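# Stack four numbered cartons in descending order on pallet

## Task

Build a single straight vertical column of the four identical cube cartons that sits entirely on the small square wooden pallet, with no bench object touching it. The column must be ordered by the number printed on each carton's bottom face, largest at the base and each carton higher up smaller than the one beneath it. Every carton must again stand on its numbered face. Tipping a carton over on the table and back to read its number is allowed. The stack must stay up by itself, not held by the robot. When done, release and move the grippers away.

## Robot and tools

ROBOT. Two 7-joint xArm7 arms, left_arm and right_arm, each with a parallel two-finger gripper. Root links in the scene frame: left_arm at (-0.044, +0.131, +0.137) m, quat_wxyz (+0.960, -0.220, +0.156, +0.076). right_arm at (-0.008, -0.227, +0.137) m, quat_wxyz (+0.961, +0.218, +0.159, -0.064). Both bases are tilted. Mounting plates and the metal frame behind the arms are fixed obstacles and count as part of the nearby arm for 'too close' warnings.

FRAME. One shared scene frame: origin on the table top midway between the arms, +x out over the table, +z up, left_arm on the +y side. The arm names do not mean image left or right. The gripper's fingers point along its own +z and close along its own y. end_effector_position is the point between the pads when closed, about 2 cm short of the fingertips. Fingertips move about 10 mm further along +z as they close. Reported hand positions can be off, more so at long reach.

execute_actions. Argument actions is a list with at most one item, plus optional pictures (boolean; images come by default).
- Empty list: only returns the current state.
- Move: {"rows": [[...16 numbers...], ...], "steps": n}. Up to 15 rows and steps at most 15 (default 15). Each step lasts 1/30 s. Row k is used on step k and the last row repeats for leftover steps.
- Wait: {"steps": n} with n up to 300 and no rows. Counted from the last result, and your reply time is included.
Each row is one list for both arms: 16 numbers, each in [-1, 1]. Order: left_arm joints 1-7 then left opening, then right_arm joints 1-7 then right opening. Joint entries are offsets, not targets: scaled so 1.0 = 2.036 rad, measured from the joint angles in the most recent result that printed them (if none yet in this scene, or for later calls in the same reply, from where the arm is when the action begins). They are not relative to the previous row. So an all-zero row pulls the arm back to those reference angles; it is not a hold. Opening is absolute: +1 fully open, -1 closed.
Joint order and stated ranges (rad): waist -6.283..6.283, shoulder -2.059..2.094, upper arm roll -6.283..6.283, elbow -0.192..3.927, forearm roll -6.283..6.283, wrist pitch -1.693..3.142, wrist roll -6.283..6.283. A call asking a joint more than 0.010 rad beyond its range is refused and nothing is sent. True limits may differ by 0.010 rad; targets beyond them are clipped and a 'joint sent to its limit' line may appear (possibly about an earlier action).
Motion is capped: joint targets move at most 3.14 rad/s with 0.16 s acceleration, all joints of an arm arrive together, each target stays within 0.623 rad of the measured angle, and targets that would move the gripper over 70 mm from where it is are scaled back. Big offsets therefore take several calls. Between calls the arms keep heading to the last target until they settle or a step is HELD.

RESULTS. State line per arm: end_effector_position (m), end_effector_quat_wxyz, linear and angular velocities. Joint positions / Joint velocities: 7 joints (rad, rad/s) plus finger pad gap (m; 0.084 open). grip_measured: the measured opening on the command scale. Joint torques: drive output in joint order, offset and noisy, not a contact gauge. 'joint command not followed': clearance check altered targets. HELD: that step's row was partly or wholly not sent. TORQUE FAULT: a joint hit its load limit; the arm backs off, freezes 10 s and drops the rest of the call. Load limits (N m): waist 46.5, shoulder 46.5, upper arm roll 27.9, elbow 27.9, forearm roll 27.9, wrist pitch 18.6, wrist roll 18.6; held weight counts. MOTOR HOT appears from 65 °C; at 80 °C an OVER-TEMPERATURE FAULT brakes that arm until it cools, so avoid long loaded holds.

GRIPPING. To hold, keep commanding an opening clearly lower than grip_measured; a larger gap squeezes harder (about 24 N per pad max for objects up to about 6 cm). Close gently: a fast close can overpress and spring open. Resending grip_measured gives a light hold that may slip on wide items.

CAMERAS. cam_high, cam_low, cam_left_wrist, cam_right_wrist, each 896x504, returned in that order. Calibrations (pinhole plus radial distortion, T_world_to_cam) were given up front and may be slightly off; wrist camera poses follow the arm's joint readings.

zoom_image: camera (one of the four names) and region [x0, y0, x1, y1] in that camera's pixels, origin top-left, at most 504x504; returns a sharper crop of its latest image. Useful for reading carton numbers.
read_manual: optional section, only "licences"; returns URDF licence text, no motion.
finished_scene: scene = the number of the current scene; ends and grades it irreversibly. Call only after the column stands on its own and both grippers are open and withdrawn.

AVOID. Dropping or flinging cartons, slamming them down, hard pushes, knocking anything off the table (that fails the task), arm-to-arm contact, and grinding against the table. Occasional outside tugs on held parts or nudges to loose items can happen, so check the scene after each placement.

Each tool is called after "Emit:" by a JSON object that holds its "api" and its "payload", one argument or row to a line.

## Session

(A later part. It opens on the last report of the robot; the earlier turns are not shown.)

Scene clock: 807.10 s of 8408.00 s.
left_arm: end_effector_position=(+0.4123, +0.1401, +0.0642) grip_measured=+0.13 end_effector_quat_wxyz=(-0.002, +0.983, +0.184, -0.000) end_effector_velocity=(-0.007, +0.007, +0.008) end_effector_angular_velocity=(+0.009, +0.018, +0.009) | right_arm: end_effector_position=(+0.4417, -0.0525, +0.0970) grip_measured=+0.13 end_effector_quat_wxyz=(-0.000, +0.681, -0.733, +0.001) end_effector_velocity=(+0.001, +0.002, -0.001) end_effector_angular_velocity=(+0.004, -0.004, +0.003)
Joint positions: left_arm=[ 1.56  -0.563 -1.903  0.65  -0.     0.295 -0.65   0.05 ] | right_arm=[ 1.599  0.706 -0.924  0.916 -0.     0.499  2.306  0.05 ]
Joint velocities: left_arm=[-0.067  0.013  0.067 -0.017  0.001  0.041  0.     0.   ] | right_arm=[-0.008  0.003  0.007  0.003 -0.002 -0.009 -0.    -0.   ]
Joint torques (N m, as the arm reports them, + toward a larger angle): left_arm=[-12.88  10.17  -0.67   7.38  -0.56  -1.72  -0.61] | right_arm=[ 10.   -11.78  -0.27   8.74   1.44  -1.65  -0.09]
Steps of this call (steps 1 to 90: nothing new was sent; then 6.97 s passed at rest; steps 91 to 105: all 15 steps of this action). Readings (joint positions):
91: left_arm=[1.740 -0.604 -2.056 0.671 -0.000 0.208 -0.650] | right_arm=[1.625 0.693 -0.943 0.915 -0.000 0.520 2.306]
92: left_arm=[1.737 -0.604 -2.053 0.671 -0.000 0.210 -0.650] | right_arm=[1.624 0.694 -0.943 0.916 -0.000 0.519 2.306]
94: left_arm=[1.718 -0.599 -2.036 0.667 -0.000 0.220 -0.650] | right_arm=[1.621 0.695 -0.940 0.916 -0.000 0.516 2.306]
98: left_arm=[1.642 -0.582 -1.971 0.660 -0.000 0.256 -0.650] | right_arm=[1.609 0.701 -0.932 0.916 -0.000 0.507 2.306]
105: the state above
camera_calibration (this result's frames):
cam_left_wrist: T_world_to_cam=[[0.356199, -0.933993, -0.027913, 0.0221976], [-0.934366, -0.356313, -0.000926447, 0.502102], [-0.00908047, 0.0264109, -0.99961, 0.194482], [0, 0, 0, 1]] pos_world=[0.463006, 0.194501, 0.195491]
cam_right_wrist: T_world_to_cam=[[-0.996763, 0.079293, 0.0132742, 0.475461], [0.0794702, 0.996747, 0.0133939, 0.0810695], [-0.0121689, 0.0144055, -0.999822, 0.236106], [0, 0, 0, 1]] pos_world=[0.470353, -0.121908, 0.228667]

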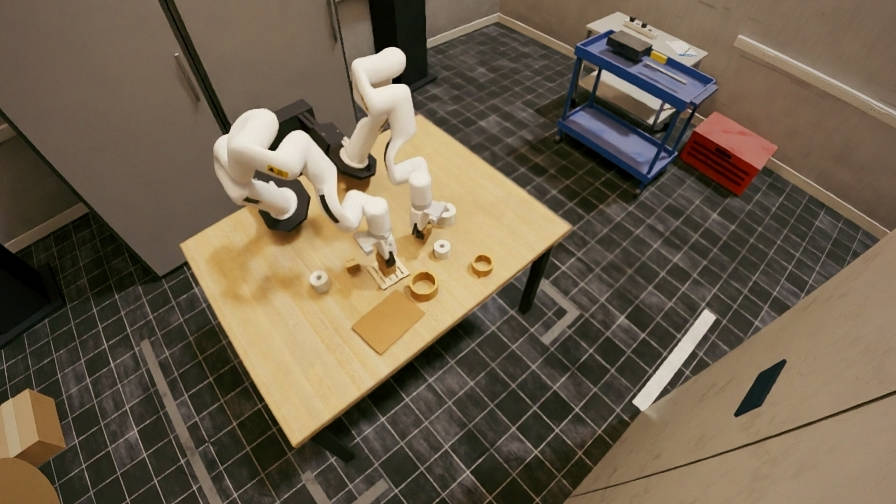

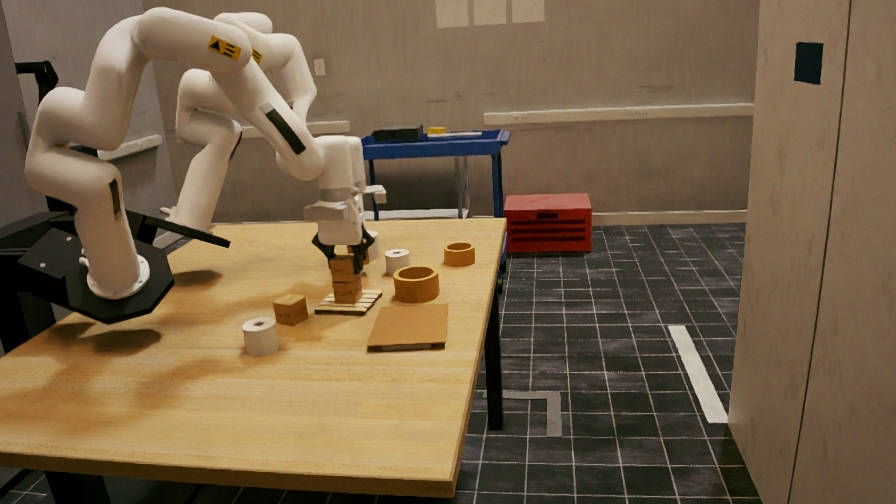

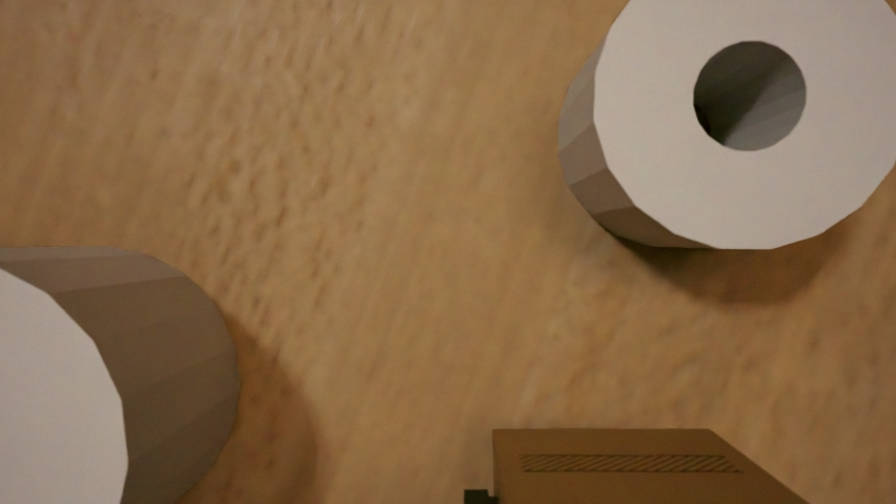

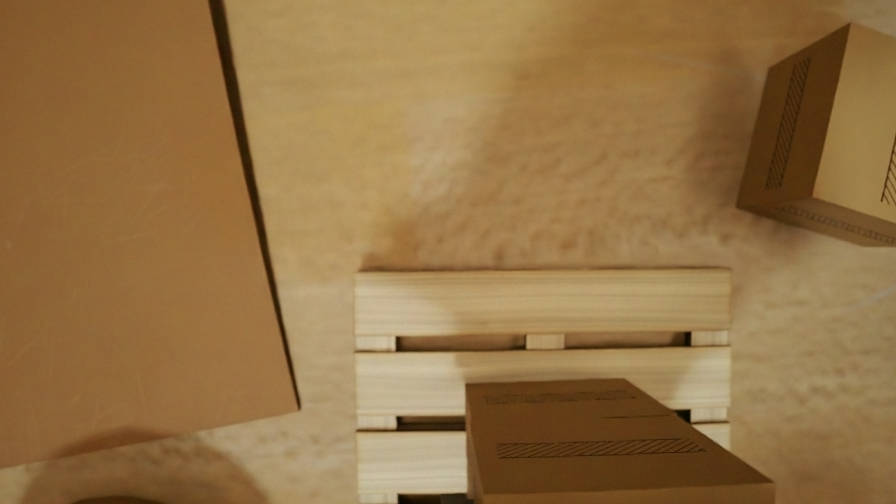

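Emit:
{"api": "execute_actions", "payload": {
  "actions": [
    {"rows":[[-0.03,0.004,0.026,-0.002,0,0.015,0,-0.4,-0.0025,0.0012,0.0018,0,0,-0.002,0,-0.4],[-0.05,0.007,0.044,-0.003,0,0.025,0,-0.4,-0.0025,0.0012,0.0018,0,0,-0.002,0,-0.4],[-0.08,0.011,0.068,-0.0045,0,0.038,0,-0.4,-0.0025,0.0012,0.0018,0,0,-0.002,0,-0.4],[-0.1041,0.0147,0.0889,-0.0059,0,0.0496,0,-0.4,-0.0025,0.0012,0.0018,0,0,-0.002,0,-0.4],[-0.1041,0.0147,0.0889,-0.0059,0,0.0496,0,-0.4,-0.0025,0.0012,0.0018,0,0,-0.002,0,-0.4],[-0.1041,0.0147,0.0889,-0.0059,0,0.0496,0,-0.4,-0.0025,0.0012,0.0018,0,0,-0.002,0,-0.4],[-0.1041,0.0147,0.0889,-0.0059,0,0.0496,0,-0.4,-0.0025,0.0012,0.0018,0,0,-0.002,0,-0.4],[-0.1041,0.0147,0.0889,-0.0059,0,0.0496,0,-0.4,-0.0025,0.0012,0.0018,0,0,-0.002,0,-0.4],[-0.1041,0.0147,0.0889,-0.0059,0,0.0496,0,-0.4,-0.0025,0.0012,0.0018,0,0,-0.002,0,-0.4],[-0.1041,0.0147,0.0889,-0.0059,0,0.0496,0,-0.4,-0.0025,0.0012,0.0018,0,0,-0.002,0,0.0],[-0.1041,0.0147,0.0889,-0.0059,0,0.0496,0,-0.4,-0.0025,0.0012,0.0018,0,0,-0.002,0,0.2],[-0.1041,0.0147,0.0889,-0.0059,0,0.0496,0,-0.4,-0.0025,0.0012,0.0018,0,0,-0.002,0,0.4],[-0.1041,0.0147,0.0889,-0.0059,0,0.0496,0,-0.4,-0.0025,0.0012,0.0018,0,0,-0.002,0,0.75]],"steps":15}
  ],
  "pictures": false
}}

Emit:
{"api": "execute_actions", "payload": {
  "actions": [
    {"steps":10}
  ]
}}

Scene clock: 826.63 s of 8408.00 s.
left_arm: end_effector_position=(+0.4123, +0.1397, +0.0984) grip_measured=+0.13 end_effector_quat_wxyz=(-0.000, +0.983, +0.184, -0.000) end_effector_velocity=(-0.002, +0.003, +0.005) end_effector_angular_velocity=(+0.001, +0.006, +0.007) | right_arm: end_effector_position=(+0.4418, -0.0525, +0.0954) grip_measured=+0.54 end_effector_quat_wxyz=(-0.001, +0.680, -0.733, +0.001) end_effector_velocity=(+0.000, +0.001, +0.001) end_effector_angular_velocity=(+0.002, -0.002, +0.002)
Joint positions: left_arm=[ 1.352 -0.533 -1.725  0.638 -0.     0.394 -0.65   0.05 ] | right_arm=[ 1.594  0.708 -0.92   0.916 -0.     0.495  2.306  0.066]
Joint velocities: left_arm=[-0.035  0.005  0.036 -0.004 -0.     0.021 -0.     0.   ] | right_arm=[ 0.    -0.001  0.001  0.002 -0.001 -0.001  0.     0.165]
Joint torques (N m, as the arm reports them, + toward a larger angle): left_arm=[-12.73   5.24  -0.35   8.38  -0.56  -1.65  -0.61] | right_arm=[  9.33 -12.22  -0.73   8.59   1.35  -1.67  -0.08]
Steps of this call (steps 1 to 15: the robot went on to your last target; steps 16 to 90: nothing new was sent; then 16.03 s passed at rest; steps 91 to 105: all 15 steps of this action). Readings (joint positions):
91: left_arm=[1.554 -0.561 -1.897 0.649 -0.000 0.299 -0.650] | right_arm=[1.598 0.706 -0.923 0.916 -0.000 0.498 2.306]
92: left_arm=[1.551 -0.561 -1.894 0.649 -0.000 0.301 -0.650] | right_arm=[1.598 0.706 -0.923 0.916 -0.000 0.498 2.306]
94: left_arm=[1.520 -0.557 -1.867 0.646 -0.000 0.316 -0.650] | right_arm=[1.596 0.707 -0.922 0.916 -0.000 0.496 2.306]
98: left_arm=[1.403 -0.540 -1.769 0.642 -0.000 0.369 -0.650] | right_arm=[1.595 0.708 -0.921 0.916 -0.000 0.495 2.306]
105: the state above

Scene clock: 826.97 s of 8408.00 s.
left_arm: end_effector_position=(+0.4124, +0.1396, +0.0990) grip_measured=+0.13 end_effector_quat_wxyz=(-0.000, +0.983, +0.184, -0.000) end_effector_velocity=(+0.000, -0.000, +0.000) end_effector_angular_velocity=(+0.000, -0.001, -0.001) | right_arm: end_effector_position=(+0.4418, -0.0526, +0.0953) grip_measured=+0.75 end_effector_quat_wxyz=(-0.000, +0.680, -0.733, +0.001) end_effector_velocity=(-0.000, +0.000, -0.000) end_effector_angular_velocity=(-0.001, +0.000, +0.002)
Joint positions: left_arm=[ 1.349 -0.533 -1.722  0.638 -0.     0.396 -0.65   0.05 ] | right_arm=[ 1.594  0.708 -0.92   0.916 -0.     0.495  2.306  0.075]
Joint velocities: left_arm=[-0.002 -0.     0.001  0.     0.     0.     0.    -0.   ] | right_arm=[-0.     0.     0.001  0.    -0.001  0.    -0.     0.   ]
Joint torques (N m, as the arm reports them, + toward a larger angle): left_arm=[-12.98   4.88  -0.45   8.17  -0.59  -1.55  -0.63] | right_arm=[  9.03 -12.39  -0.38   8.72   0.98  -1.52  -0.27]
Steps of this call (steps 1 to 10: the robot went on to your last target). Readings (joint positions):
1: left_arm=[1.351 -0.533 -1.724 0.638 -0.000 0.395 -0.650] | right_arm=[1.594 0.708 -0.920 0.916 -0.000 0.495 2.306]
2: left_arm=[1.351 -0.533 -1.723 0.638 -0.000 0.395 -0.650] | right_arm=[1.594 0.708 -0.920 0.916 -0.000 0.495 2.306]
4: left_arm=[1.350 -0.533 -1.723 0.638 -0.000 0.396 -0.650] | right_arm=[1.594 0.708 -0.920 0.916 -0.000 0.495 2.306]
8: left_arm=[1.349 -0.533 -1.722 0.638 -0.000 0.396 -0.650] | right_arm=[1.594 0.708 -0.920 0.916 -0.000 0.495 2.306]
10: the state above
camera_calibration (this result's frames):
cam_left_wrist: T_world_to_cam=[[0.356861, -0.933813, -0.0253872, 0.0220772], [-0.934116, -0.35697, -0.00023212, 0.502012], [-0.00884573, 0.0237975, -0.999678, 0.229601], [0, 0, 0, 1]] pos_world=[0.46309, 0.194356, 0.230204]
cam_right_wrist: T_world_to_cam=[[-0.996747, 0.0794965, 0.0132589, 0.475508], [0.0796731, 0.996731, 0.0133697, 0.0811283], [-0.0121527, 0.0143826, -0.999823, 0.234471], [0, 0, 0, 1]] pos_world=[0.470347, -0.122037, 0.22704]

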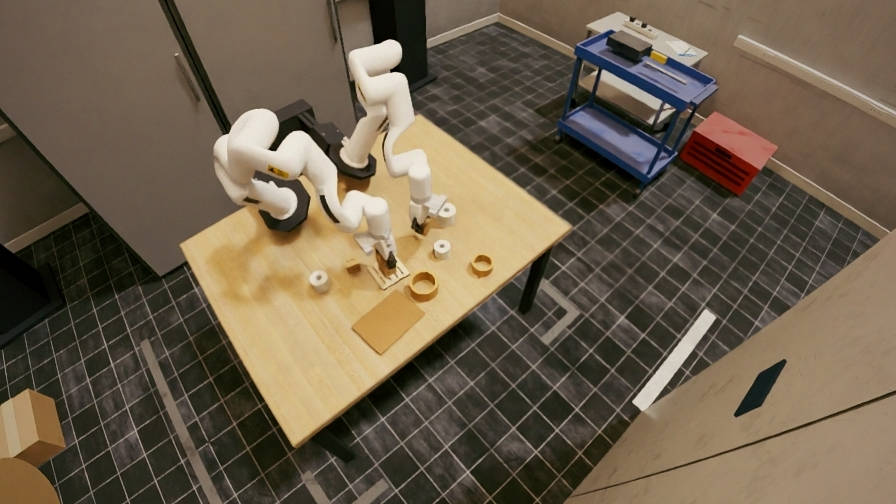

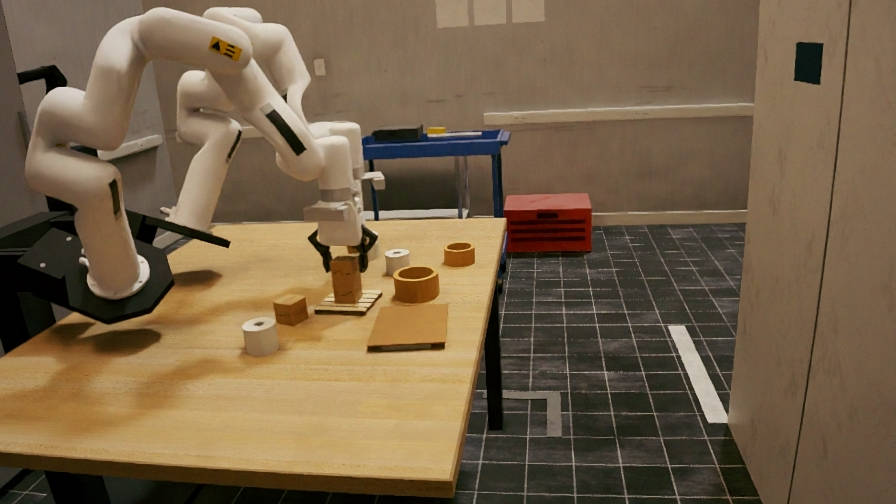

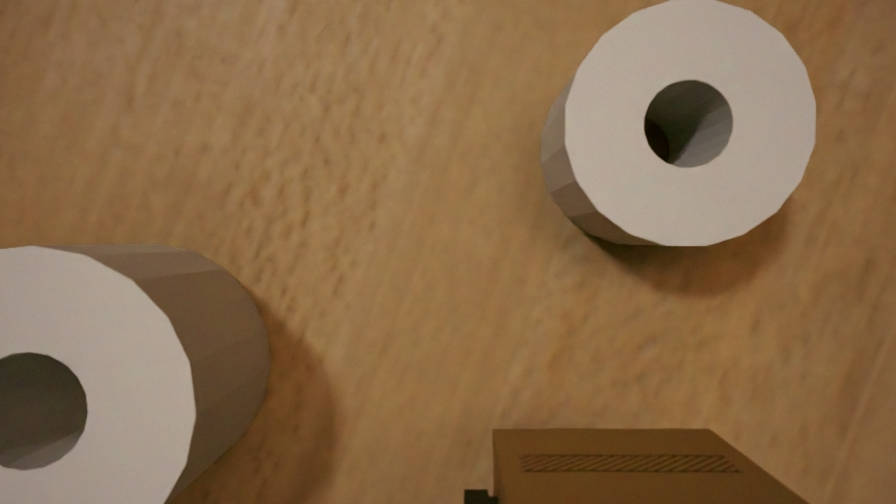

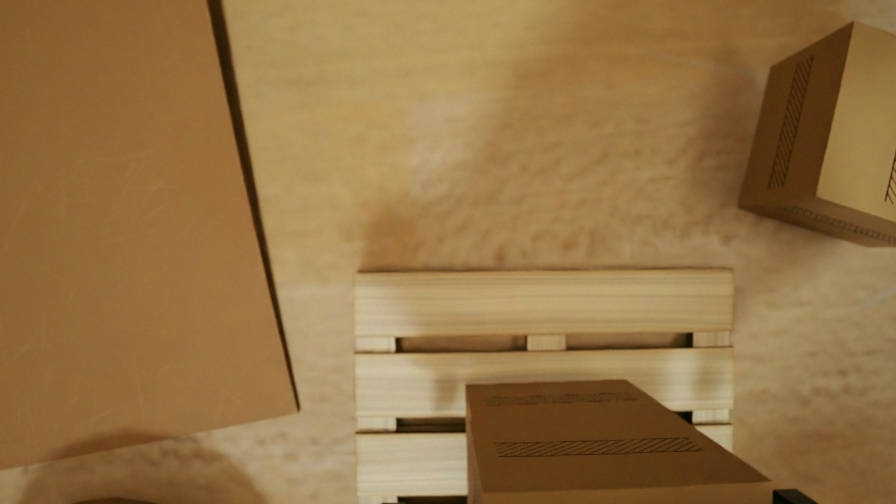

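Emit:
{"api": "execute_actions", "payload": {
  "actions": [
    {"rows":[[-0.04,-0.001,0.033,0.003,0,0.024,0,-0.4,0.025,-0.011,-0.019,0,0,0.02,0,0.75],[-0.08,-0.0015,0.065,0.006,0,0.047,0,-0.4,0.05,-0.021,-0.039,0.001,0,0.04,0,0.75],[-0.13,-0.0024,0.106,0.01,0,0.077,0,-0.4,0.08,-0.032,-0.063,0.004,0,0.064,0,0.75],[-0.17,-0.003,0.139,0.014,0,0.1,0,-0.4,0.11,-0.042,-0.087,0.007,0,0.087,0,0.75],[-0.2122,-0.0039,0.1734,0.0172,0,0.1252,0,-0.4,0.1366,-0.0504,-0.1085,0.0103,0,0.108,0,0.75]],"steps":15}
  ]
}}

Scene clock: 843.43 s of 8408.00 s.
left_arm: end_effector_position=(+0.4136, +0.1309, +0.1770) grip_measured=+0.13 end_effector_quat_wxyz=(-0.000, +0.985, +0.174, -0.000) end_effector_velocity=(-0.016, +0.013, +0.013) end_effector_angular_velocity=(+0.002, +0.050, +0.024) | right_arm: end_effector_position=(+0.4416, -0.0526, +0.1775) grip_measured=+0.75 end_effector_quat_wxyz=(+0.000, +0.681, -0.733, +0.001) end_effector_velocity=(-0.008, -0.017, +0.008) end_effector_angular_velocity=(-0.031, +0.033, -0.015)
Joint positions: left_arm=[ 0.929 -0.54  -1.38   0.672 -0.     0.643 -0.65   0.05 ] | right_arm=[ 1.865  0.608 -1.135  0.936 -0.     0.709  2.306  0.075]
Joint velocities: left_arm=[-0.125  0.001  0.131 -0.014 -0.001  0.098  0.    -0.   ] | right_arm=[ 0.063 -0.016 -0.067 -0.014 -0.     0.071 -0.    -0.   ]
Joint torques (N m, as the arm reports them, + toward a larger angle): left_arm=[-10.24  -4.04  -0.8   10.15  -0.64  -1.63  -0.63] | right_arm=[ 7.98 -8.23 -0.44 10.37  1.03 -1.69 -0.03]
Steps of this call (steps 1 to 15: the robot went on to your last target; steps 16 to 90: nothing new was sent; then 12.97 s passed at rest; steps 91 to 105: all 15 steps of this action). Readings (joint positions):
91: left_arm=[1.348 -0.533 -1.722 0.638 -0.000 0.396 -0.650] | right_arm=[1.594 0.708 -0.920 0.916 -0.000 0.495 2.306]
92: left_arm=[1.345 -0.533 -1.719 0.638 -0.000 0.399 -0.650] | right_arm=[1.597 0.707 -0.923 0.916 -0.000 0.498 2.306]
94: left_arm=[1.308 -0.534 -1.686 0.639 -0.000 0.423 -0.650] | right_arm=[1.627 0.695 -0.948 0.914 -0.000 0.524 2.306]
98: left_arm=[1.104 -0.537 -1.522 0.658 -0.000 0.540 -0.650] | right_arm=[1.768 0.642 -1.058 0.928 -0.000 0.632 2.306]
105: the state above
camera_calibration (this result's frames):
cam_left_wrist: T_world_to_cam=[[0.338179, -0.940733, -0.0256325, 0.0242323], [-0.941048, -0.338272, -0.00071234, 0.500544], [-0.00800065, 0.0243623, -0.999671, 0.307361], [0, 0, 0, 1]] pos_world=[0.4653, 0.184628, 0.308238]
cam_right_wrist: T_world_to_cam=[[-0.99675, 0.0793047, 0.0141835, 0.474065], [0.0794789, 0.996762, 0.0121731, 0.0802985], [-0.0131722, 0.0132608, -0.999825, 0.317047], [0, 0, 0, 1]] pos_world=[0.470318, -0.121838, 0.30929]

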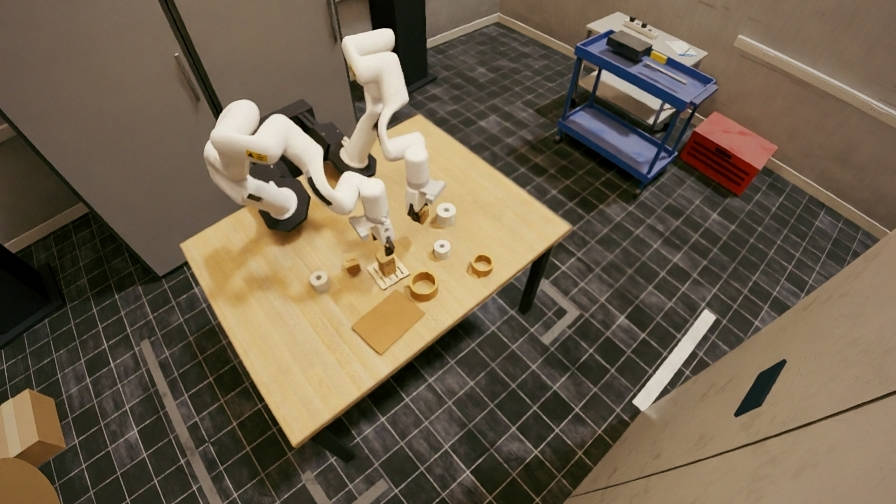

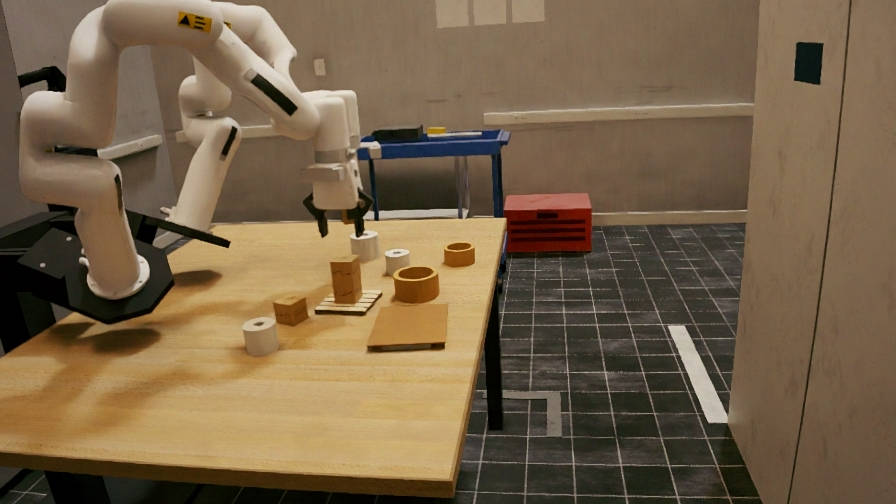

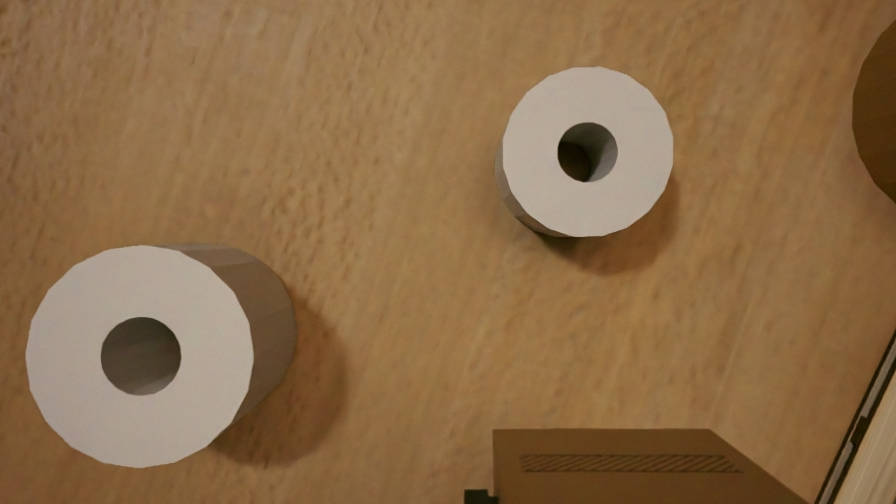

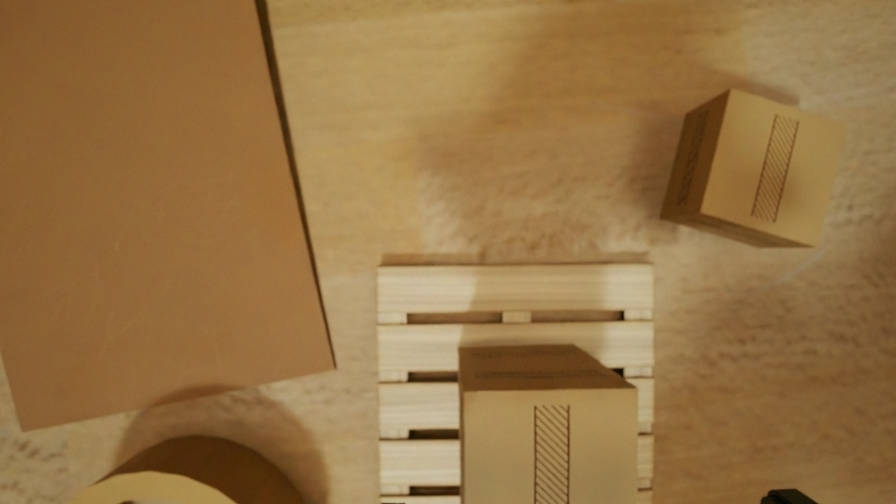

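Emit:
{"api": "execute_actions", "payload": {
  "actions": [
    {"rows":[[-0.0059,-0.0005,0.0054,0.0005,0,0.0039,0,-0.4,0.06,-0.006,-0.054,-0.05,0,-0.017,0.025,0.75],[-0.0059,-0.0005,0.0054,0.0005,0,0.0039,0,-0.4,0.12,-0.012,-0.108,-0.103,0,-0.037,0.05,0.75],[-0.0059,-0.0005,0.0054,0.0005,0,0.0039,0,-0.4,0.18,-0.018,-0.163,-0.157,0,-0.058,0.075,0.75],[-0.0059,-0.0005,0.0054,0.0005,0,0.0039,0,-0.4,0.24,-0.024,-0.218,-0.21,0,-0.079,0.1,0.75],[-0.0059,-0.0005,0.0054,0.0005,0,0.0039,0,-0.4,0.2922,-0.0295,-0.2652,-0.2564,0,-0.0963,0.1223,0.75]],"steps":15}
  ],
  "pictures": false
}}

Emit:
{"api": "execute_actions", "payload": {
  "actions": [
    {"steps":14}
  ]
}}

Scene clock: 857.40 s of 8408.00 s.
left_arm: end_effector_position=(+0.4134, +0.1312, +0.1793) grip_measured=+0.13 end_effector_quat_wxyz=(-0.001, +0.985, +0.174, -0.000) end_effector_velocity=(-0.000, -0.000, -0.000) end_effector_angular_velocity=(-0.000, +0.001, +0.000) | right_arm: end_effector_position=(+0.3497, -0.1407, +0.1538) grip_measured=+0.75 end_effector_quat_wxyz=(-0.001, -0.581, +0.814, -0.004) end_effector_velocity=(-0.160, -0.105, -0.060) end_effector_angular_velocity=(+0.043, +0.095, -0.317)
Joint positions: left_arm=[ 0.917 -0.541 -1.369  0.673 -0.     0.651 -0.65   0.05 ] | right_arm=[ 2.402  0.553 -1.622  0.463 -0.     0.534  2.53   0.075]
Joint velocities: left_arm=[ 0. -0. -0. -0. -0.  0. -0. -0.] | right_arm=[ 0.688 -0.072 -0.621 -0.638 -0.002 -0.227  0.289 -0.   ]
Joint torques (N m, as the arm reports them, + toward a larger angle): left_arm=[-11.26  -4.23  -0.47  10.    -0.57  -1.46  -0.72] | right_arm=[ 0.84  1.2   1.23 13.39  1.03 -2.2  -0.61]
Steps of this call (steps 1 to 30: the robot went on to your last target; steps 31 to 100: nothing new was sent; then 10.13 s passed at rest; steps 101 to 115: all 15 steps of this action). Readings (joint positions):
101: left_arm=[0.917 -0.541 -1.369 0.673 -0.000 0.651 -0.650] | right_arm=[1.872 0.606 -1.141 0.937 -0.000 0.715 2.306]
102: left_arm=[0.917 -0.541 -1.369 0.673 -0.000 0.651 -0.650] | right_arm=[1.875 0.605 -1.144 0.935 -0.000 0.713 2.308]
104: left_arm=[0.917 -0.541 -1.369 0.673 -0.000 0.651 -0.650] | right_arm=[1.914 0.602 -1.180 0.901 -0.000 0.698 2.325]
108: left_arm=[0.917 -0.541 -1.369 0.673 -0.000 0.651 -0.650] | right_arm=[2.106 0.583 -1.354 0.728 -0.000 0.634 2.406]
115: the state above

Scene clock: 857.87 s of 8408.00 s.
left_arm: end_effector_position=(+0.4134, +0.1312, +0.1793) grip_measured=+0.13 end_effector_quat_wxyz=(-0.001, +0.985, +0.174, -0.000) end_effector_velocity=(+0.000, +0.000, +0.000) end_effector_angular_velocity=(+0.001, -0.001, -0.001) | right_arm: end_effector_position=(+0.3387, -0.1479, +0.1502) grip_measured=+0.75 end_effector_quat_wxyz=(+0.000, -0.569, +0.822, +0.000) end_effector_velocity=(-0.002, -0.001, -0.001) end_effector_angular_velocity=(-0.000, +0.003, -0.000)
Joint positions: left_arm=[ 0.917 -0.541 -1.369  0.673 -0.     0.651 -0.65   0.05 ] | right_arm=[ 2.459  0.548 -1.675  0.415 -0.     0.513  2.555  0.075]
Joint velocities: left_arm=[-0.    -0.     0.     0.     0.001 -0.     0.    -0.   ] | right_arm=[ 0.006 -0.001 -0.003 -0.006  0.001 -0.001  0.002 -0.   ]
Joint torques (N m, as the arm reports them, + toward a larger angle): left_arm=[-11.48  -4.11  -0.44  10.12  -0.56  -1.62  -0.54] | right_arm=[ 4.99  0.65 -0.05  8.91  1.1  -1.81 -0.02]
Steps of this call (steps 1 to 14: the robot went on to your last target). Readings (joint positions):
1: left_arm=[0.917 -0.541 -1.369 0.673 -0.000 0.651 -0.650] | right_arm=[2.421 0.551 -1.639 0.446 -0.000 0.528 2.538]
2: left_arm=[0.917 -0.541 -1.369 0.673 -0.000 0.651 -0.650] | right_arm=[2.434 0.550 -1.651 0.435 -0.000 0.523 2.543]
4: left_arm=[0.917 -0.541 -1.369 0.673 -0.000 0.651 -0.650] | right_arm=[2.447 0.549 -1.664 0.425 -0.000 0.518 2.549]
8: left_arm=[0.917 -0.541 -1.369 0.673 -0.000 0.651 -0.650] | right_arm=[2.457 0.548 -1.672 0.418 -0.000 0.514 2.554]
14: the state above
camera_calibration (this result's frames):
cam_left_wrist: T_world_to_cam=[[0.33882, -0.940495, -0.0258755, 0.0244386], [-0.940811, -0.338932, -0.0000725131, 0.500296], [-0.00870182, 0.0243685, -0.999665, 0.309918], [0, 0, 0, 1]] pos_world=[0.4651, 0.184998, 0.310483]
cam_right_wrist: T_world_to_cam=[[-0.934038, 0.356884, 0.0144057, 0.399266], [0.357076, 0.933967, 0.0142421, 0.0801781], [-0.00837163, 0.0184466, -0.999795, 0.288748], [0, 0, 0, 1]] pos_world=[0.346717, -0.222702, 0.281795]

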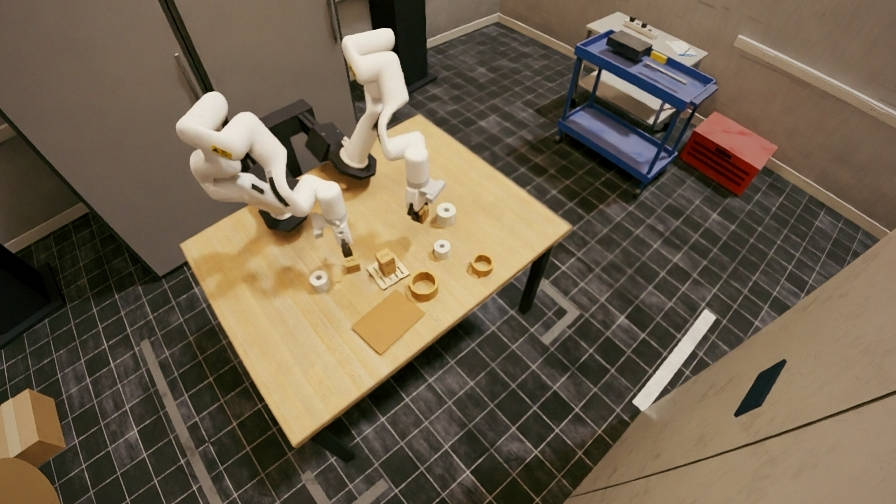

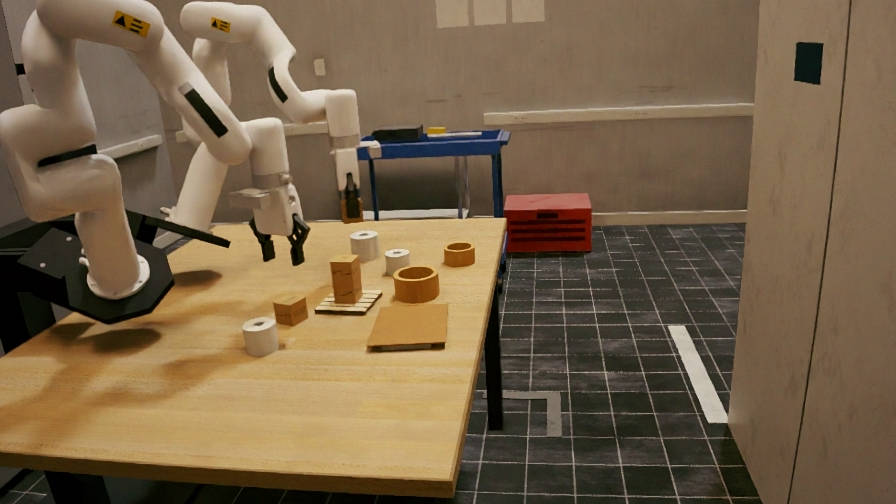

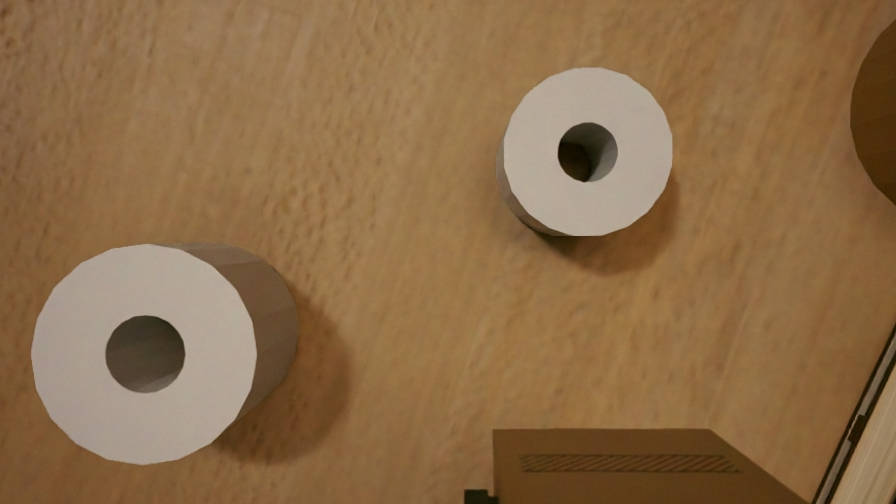

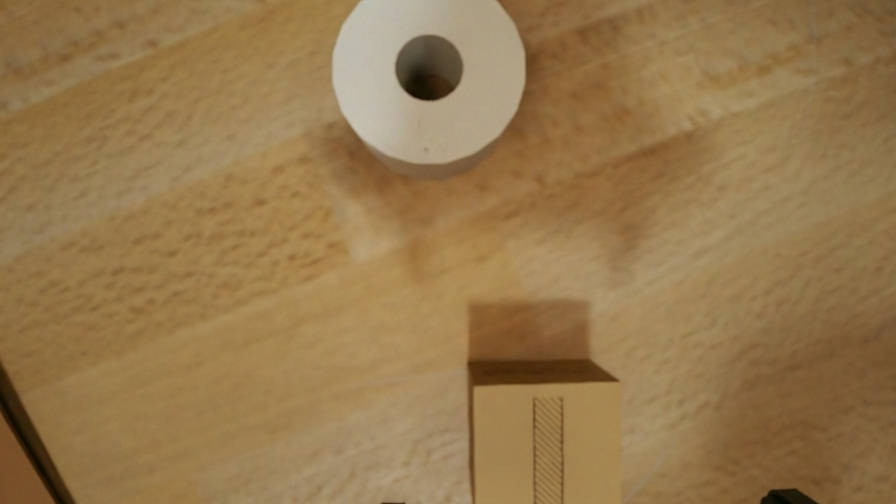

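Emit:
{"api": "execute_actions", "payload": {
  "actions": [
    {"rows":[[0,0,0,0,0,0,0,-0.4,-0.05,0.003,0.045,0.001,0,-0.026,0.001,0.75],[0,0,0,0,0,0,0,-0.4,-0.11,0.006,0.098,0.0015,0,-0.056,0.002,0.75],[0,0,0,0,0,0,0,-0.4,-0.17,0.009,0.152,0.002,0,-0.087,0.003,0.75],[0,0,0,0,0,0,0,-0.4,-0.218,0.0117,0.1951,0.0029,0,-0.1119,0.0037,0.75]],"steps":15}
  ],
  "pictures": false
}}

Emit:
{"api": "execute_actions", "payload": {
  "actions": [
    {"steps":8}
  ]
}}

Scene clock: 889.97 s of 8408.00 s.
left_arm: end_effector_position=(+0.4134, +0.1312, +0.1793) grip_measured=+0.13 end_effector_quat_wxyz=(-0.001, +0.985, +0.174, -0.000) end_effector_velocity=(-0.000, -0.000, -0.000) end_effector_angular_velocity=(+0.001, -0.000, -0.001) | right_arm: end_effector_position=(+0.3376, -0.1417, +0.0912) grip_measured=+0.75 end_effector_quat_wxyz=(-0.001, -0.574, +0.819, -0.001) end_effector_velocity=(+0.002, +0.014, -0.012) end_effector_angular_velocity=(+0.029, -0.012, +0.015)
Joint positions: left_arm=[ 0.917 -0.541 -1.369  0.673 -0.     0.651 -0.65   0.05 ] | right_arm=[ 2.027  0.571 -1.289  0.42  -0.     0.292  2.562  0.075]
Joint velocities: left_arm=[-0.     0.    -0.     0.     0.001  0.    -0.     0.   ] | right_arm=[-0.118  0.004  0.119  0.015  0.001 -0.075  0.002  0.   ]
Joint torques (N m, as the arm reports them, + toward a larger angle): left_arm=[-11.67  -3.92  -0.41  10.04  -0.66  -1.49  -0.61] | right_arm=[ 6.3  -4.19 -0.75  6.78  1.56 -1.97 -0.21]
Steps of this call (steps 1 to 30: the robot went on to your last target; steps 31 to 100: nothing new was sent; then 28.27 s passed at rest; steps 101 to 115: all 15 steps of this action). Readings (joint positions):
101: left_arm=[0.917 -0.541 -1.369 0.673 -0.000 0.651 -0.650] | right_arm=[2.460 0.548 -1.675 0.414 -0.000 0.513 2.555]
102: left_arm=[0.917 -0.541 -1.369 0.673 -0.000 0.651 -0.650] | right_arm=[2.457 0.548 -1.672 0.414 -0.000 0.511 2.555]
104: left_arm=[0.917 -0.541 -1.369 0.673 -0.000 0.651 -0.650] | right_arm=[2.418 0.550 -1.637 0.416 -0.000 0.490 2.556]
108: left_arm=[0.917 -0.541 -1.369 0.673 -0.000 0.651 -0.650] | right_arm=[2.193 0.563 -1.436 0.418 -0.000 0.376 2.559]
115: the state above

Scene clock: 890.23 s of 8408.00 s.
left_arm: end_effector_position=(+0.4134, +0.1312, +0.1793) grip_measured=+0.13 end_effector_quat_wxyz=(-0.001, +0.985, +0.174, -0.000) end_effector_velocity=(+0.000, +0.000, -0.000) end_effector_angular_velocity=(+0.001, -0.000, -0.000) | right_arm: end_effector_position=(+0.3373, -0.1410, +0.0899) grip_measured=+0.75 end_effector_quat_wxyz=(-0.000, -0.574, +0.819, -0.000) end_effector_velocity=(-0.001, -0.000, -0.002) end_effector_angular_velocity=(-0.000, +0.002, +0.000)
Joint positions: left_arm=[ 0.917 -0.541 -1.369  0.673 -0.     0.651 -0.65   0.05 ] | right_arm=[ 2.017  0.572 -1.279  0.421 -0.     0.286  2.562  0.075]
Joint velocities: left_arm=[ 0.    -0.     0.    -0.     0.001  0.    -0.    -0.   ] | right_arm=[-0.009  0.001  0.009 -0.001  0.    -0.004  0.     0.   ]
Joint torques (N m, as the arm reports them, + toward a larger angle): left_arm=[-11.74  -3.96  -0.36  10.07  -0.63  -1.45  -0.61] | right_arm=[ 6.16 -4.   -0.43  6.65  1.57 -1.45 -0.27]
Steps of this call (steps 1 to 8: the robot went on to your last target). Readings (joint positions):
1: left_arm=[0.917 -0.541 -1.369 0.673 -0.000 0.651 -0.650] | right_arm=[2.024 0.571 -1.285 0.421 -0.000 0.290 2.562]
2: left_arm=[0.917 -0.541 -1.369 0.673 -0.000 0.651 -0.650] | right_arm=[2.022 0.571 -1.283 0.421 -0.000 0.288 2.562]
4: left_arm=[0.917 -0.541 -1.369 0.673 -0.000 0.651 -0.650] | right_arm=[2.019 0.571 -1.280 0.421 -0.000 0.287 2.562]
8: the state above
camera_calibration (this result's frames):
cam_left_wrist: T_world_to_cam=[[0.33882, -0.940495, -0.0258754, 0.0244385], [-0.940811, -0.338932, -0.0000724455, 0.500296], [-0.00870186, 0.0243684, -0.999665, 0.309918], [0, 0, 0, 1]] pos_world=[0.4651, 0.184998, 0.310483]
cam_right_wrist: T_world_to_cam=[[-0.938227, 0.345719, 0.0144785, 0.396214], [0.345901, 0.938183, 0.012862, 0.0795848], [-0.00913685, 0.0170756, -0.999812, 0.22837], [0, 0, 0, 1]] pos_world=[0.346297, -0.215543, 0.221567]

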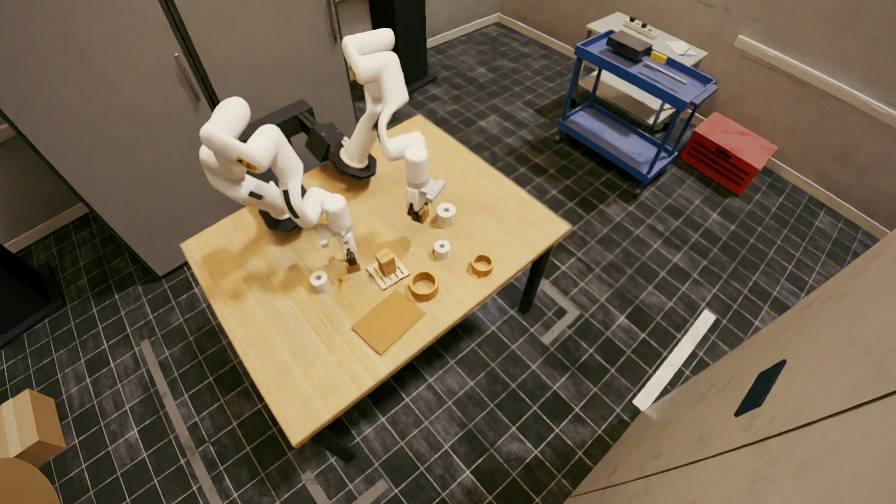

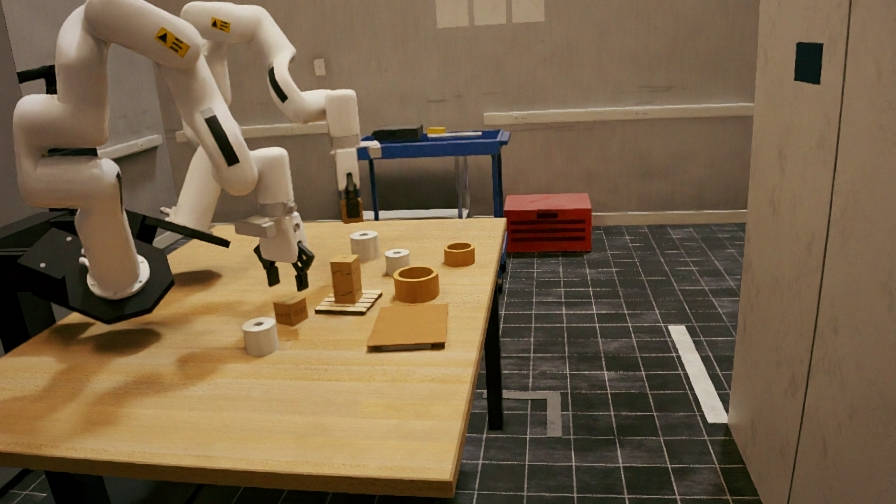

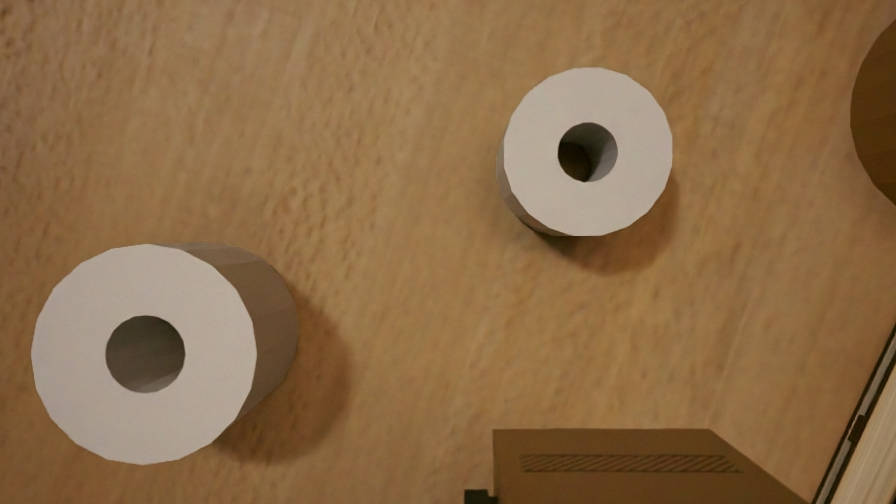

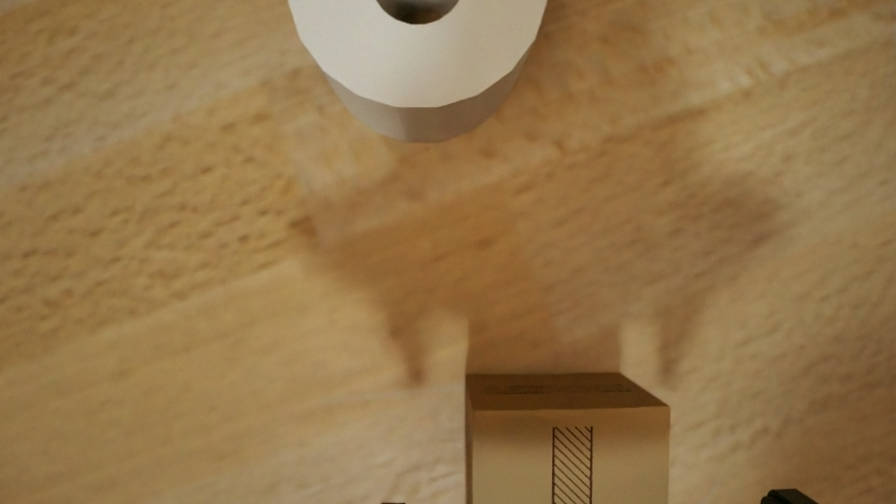

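Emit:
{"api": "execute_actions", "payload": {
  "actions": [
    {"rows":[[0,0,0,0,0,0,0,-0.4,-0.03,0.006,0.025,0.002,0,-0.016,0,0.75],[0,0,0,0,0,0,0,-0.4,-0.062,0.013,0.052,0.004,0,-0.033,0,0.75],[0,0,0,0,0,0,0,-0.4,-0.0952,0.0207,0.079,0.0072,0,-0.05,0,0.75],[0,0,0,0,0,0,0,-0.4,-0.0952,0.0207,0.079,0.0072,0,-0.05,0,0.75],[0,0,0,0,0,0,0,-0.4,-0.125,0.03,0.103,0.011,0,-0.066,0,0.75],[0,0,0,0,0,0,0,-0.4,-0.155,0.04,0.127,0.015,0,-0.083,0,0.75],[0,0,0,0,0,0,0,-0.4,-0.1813,0.0504,0.1479,0.0188,0,-0.0979,0,0.75]],"steps":15}
  ],
  "pictures": false
}}

Emit:
{"api": "execute_actions", "payload": {
  "actions": [
    {"steps":10}
  ]
}}

Scene clock: 905.87 s of 8408.00 s.
left_arm: end_effector_position=(+0.4134, +0.1312, +0.1793) grip_measured=+0.13 end_effector_quat_wxyz=(-0.001, +0.985, +0.174, -0.000) end_effector_velocity=(-0.000, +0.000, -0.000) end_effector_angular_velocity=(+0.001, +0.000, -0.001) | right_arm: end_effector_position=(+0.3375, -0.1419, +0.0349) grip_measured=+0.75 end_effector_quat_wxyz=(-0.001, -0.574, +0.819, -0.001) end_effector_velocity=(+0.003, +0.016, -0.021) end_effector_angular_velocity=(+0.037, -0.015, +0.015)
Joint positions: left_arm=[ 0.917 -0.541 -1.369  0.673 -0.     0.651 -0.65   0.05 ] | right_arm=[ 1.662  0.67  -0.99   0.456 -0.     0.095  2.562  0.075]
Joint velocities: left_arm=[-0.     0.    -0.    -0.     0.001  0.     0.    -0.   ] | right_arm=[-0.156  0.045  0.141  0.036 -0.003 -0.104  0.     0.   ]
Joint torques (N m, as the arm reports them, + toward a larger angle): left_arm=[-11.7   -4.06  -0.34  10.1   -0.68  -1.54  -0.57] | right_arm=[ 8.23 -9.28 -0.69  4.74  1.03 -1.32 -0.41]
Steps of this call (steps 1 to 30: the robot went on to your last target; steps 31 to 100: nothing new was sent; then 11.80 s passed at rest; steps 101 to 115: all 15 steps of this action). Readings (joint positions):
101: left_arm=[0.917 -0.541 -1.369 0.673 -0.000 0.651 -0.650] | right_arm=[2.015 0.572 -1.278 0.421 -0.000 0.285 2.562]
102: left_arm=[0.917 -0.541 -1.369 0.673 -0.000 0.651 -0.650] | right_arm=[2.012 0.572 -1.275 0.421 -0.000 0.283 2.562]
104: left_arm=[0.917 -0.541 -1.369 0.673 -0.000 0.651 -0.650] | right_arm=[1.978 0.579 -1.245 0.424 -0.000 0.264 2.562]
108: left_arm=[0.917 -0.541 -1.369 0.673 -0.000 0.651 -0.650] | right_arm=[1.834 0.615 -1.128 0.436 -0.000 0.189 2.562]
115: the state above

Scene clock: 906.20 s of 8408.00 s.
left_arm: end_effector_position=(+0.4134, +0.1312, +0.1793) grip_measured=+0.13 end_effector_quat_wxyz=(-0.001, +0.985, +0.174, -0.000) end_effector_velocity=(+0.000, +0.000, -0.000) end_effector_angular_velocity=(+0.000, -0.000, -0.000) | right_arm: end_effector_position=(+0.3375, -0.1407, +0.0330) grip_measured=+0.75 end_effector_quat_wxyz=(+0.000, -0.574, +0.819, +0.000) end_effector_velocity=(-0.001, -0.001, -0.002) end_effector_angular_velocity=(-0.002, +0.002, -0.002)
Joint positions: left_arm=[ 0.917 -0.541 -1.369  0.673 -0.     0.651 -0.65   0.05 ] | right_arm=[ 1.649  0.674 -0.978  0.459 -0.     0.087  2.562  0.075]
Joint velocities: left_arm=[ 0.     0.     0.    -0.     0.001 -0.    -0.    -0.   ] | right_arm=[-0.006  0.003  0.004 -0.     0.001 -0.002 -0.     0.   ]
Joint torques (N m, as the arm reports them, + toward a larger angle): left_arm=[-11.77  -3.99  -0.29  10.1   -0.51  -1.58  -0.72] | right_arm=[ 7.08 -8.99 -0.25  4.79  1.11 -1.44  0.19]
Steps of this call (steps 1 to 10: the robot went on to your last target). Readings (joint positions):
1: left_arm=[0.917 -0.541 -1.369 0.673 -0.000 0.651 -0.650] | right_arm=[1.658 0.671 -0.986 0.457 -0.000 0.092 2.562]
2: left_arm=[0.917 -0.541 -1.369 0.673 -0.000 0.651 -0.650] | right_arm=[1.655 0.672 -0.983 0.458 -0.000 0.090 2.562]
4: left_arm=[0.917 -0.541 -1.369 0.673 -0.000 0.651 -0.650] | right_arm=[1.652 0.673 -0.980 0.459 -0.000 0.088 2.562]
8: left_arm=[0.917 -0.541 -1.369 0.673 -0.000 0.651 -0.650] | right_arm=[1.649 0.674 -0.978 0.459 -0.000 0.087 2.562]
10: the state above
camera_calibration (this result's frames):
cam_left_wrist: T_world_to_cam=[[0.33882, -0.940495, -0.0258756, 0.0244386], [-0.940811, -0.338932, -0.0000722806, 0.500296], [-0.00870208, 0.0243685, -0.999665, 0.309918], [0, 0, 0, 1]] pos_world=[0.4651, 0.184998, 0.310482]
cam_right_wrist: T_world_to_cam=[[-0.938157, 0.345904, 0.0145657, 0.397083], [0.346098, 0.938095, 0.0139589, 0.0799189], [-0.00883555, 0.0181368, -0.999796, 0.171532], [0, 0, 0, 1]] pos_world=[0.346382, -0.215435, 0.164597]

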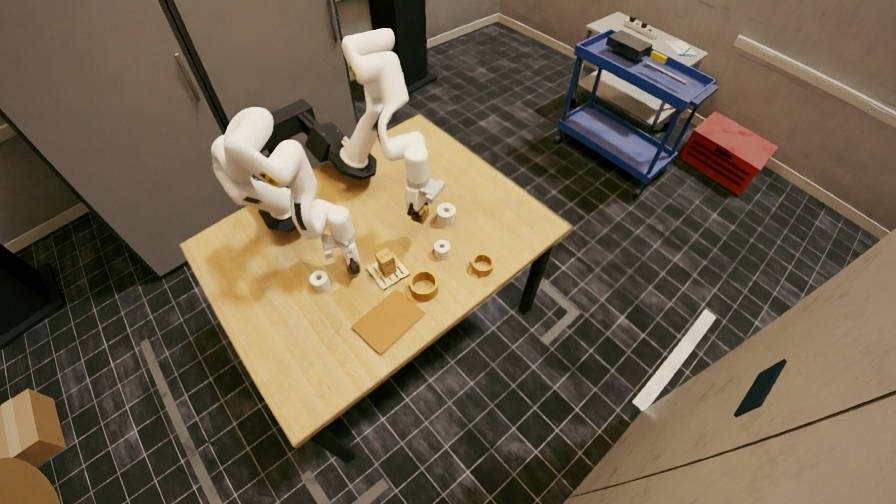

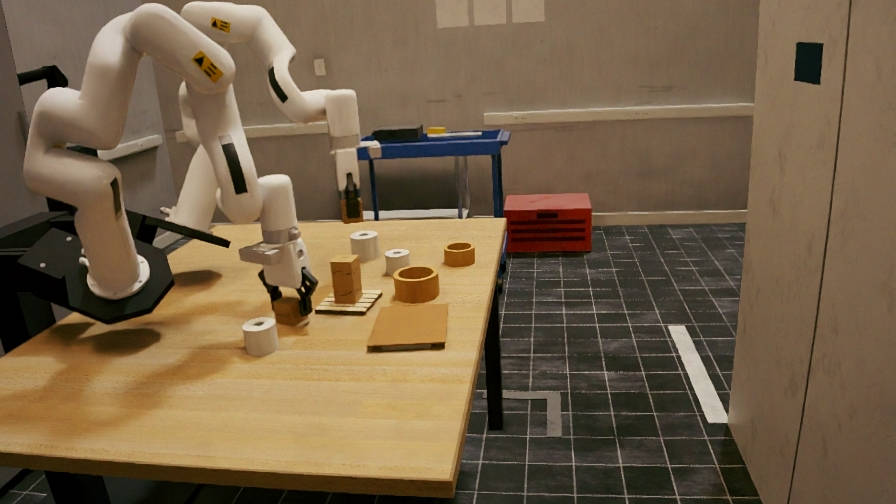

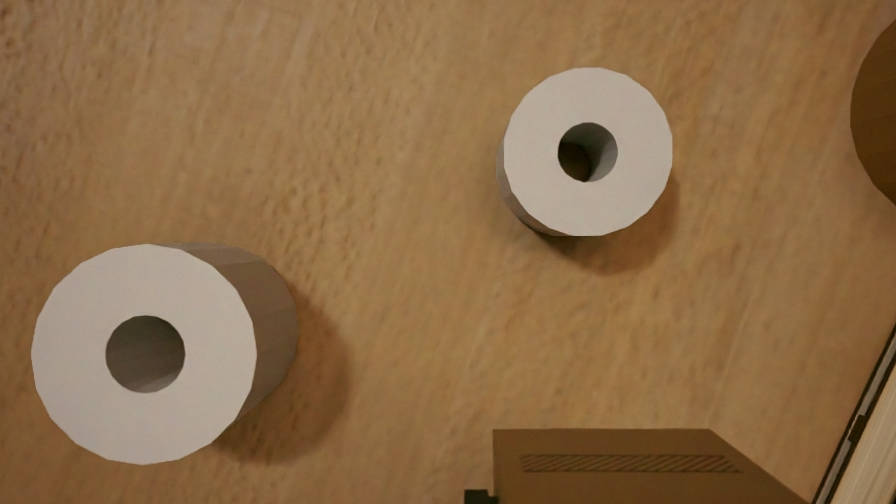

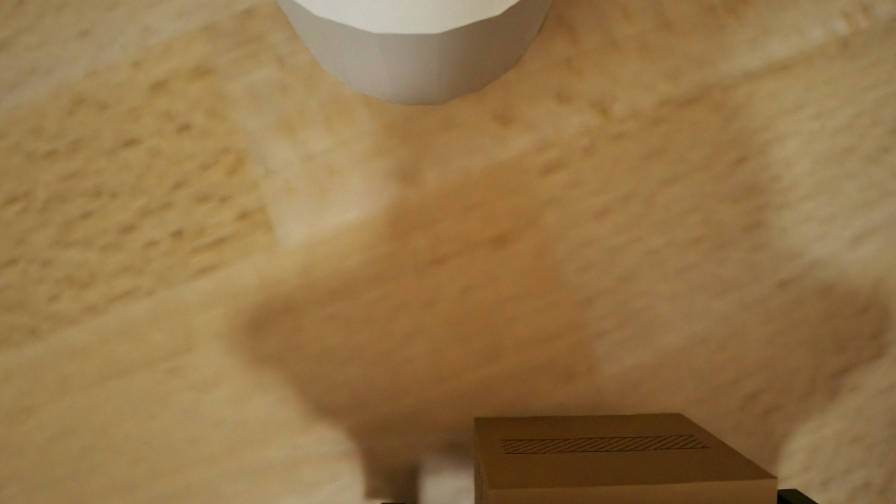

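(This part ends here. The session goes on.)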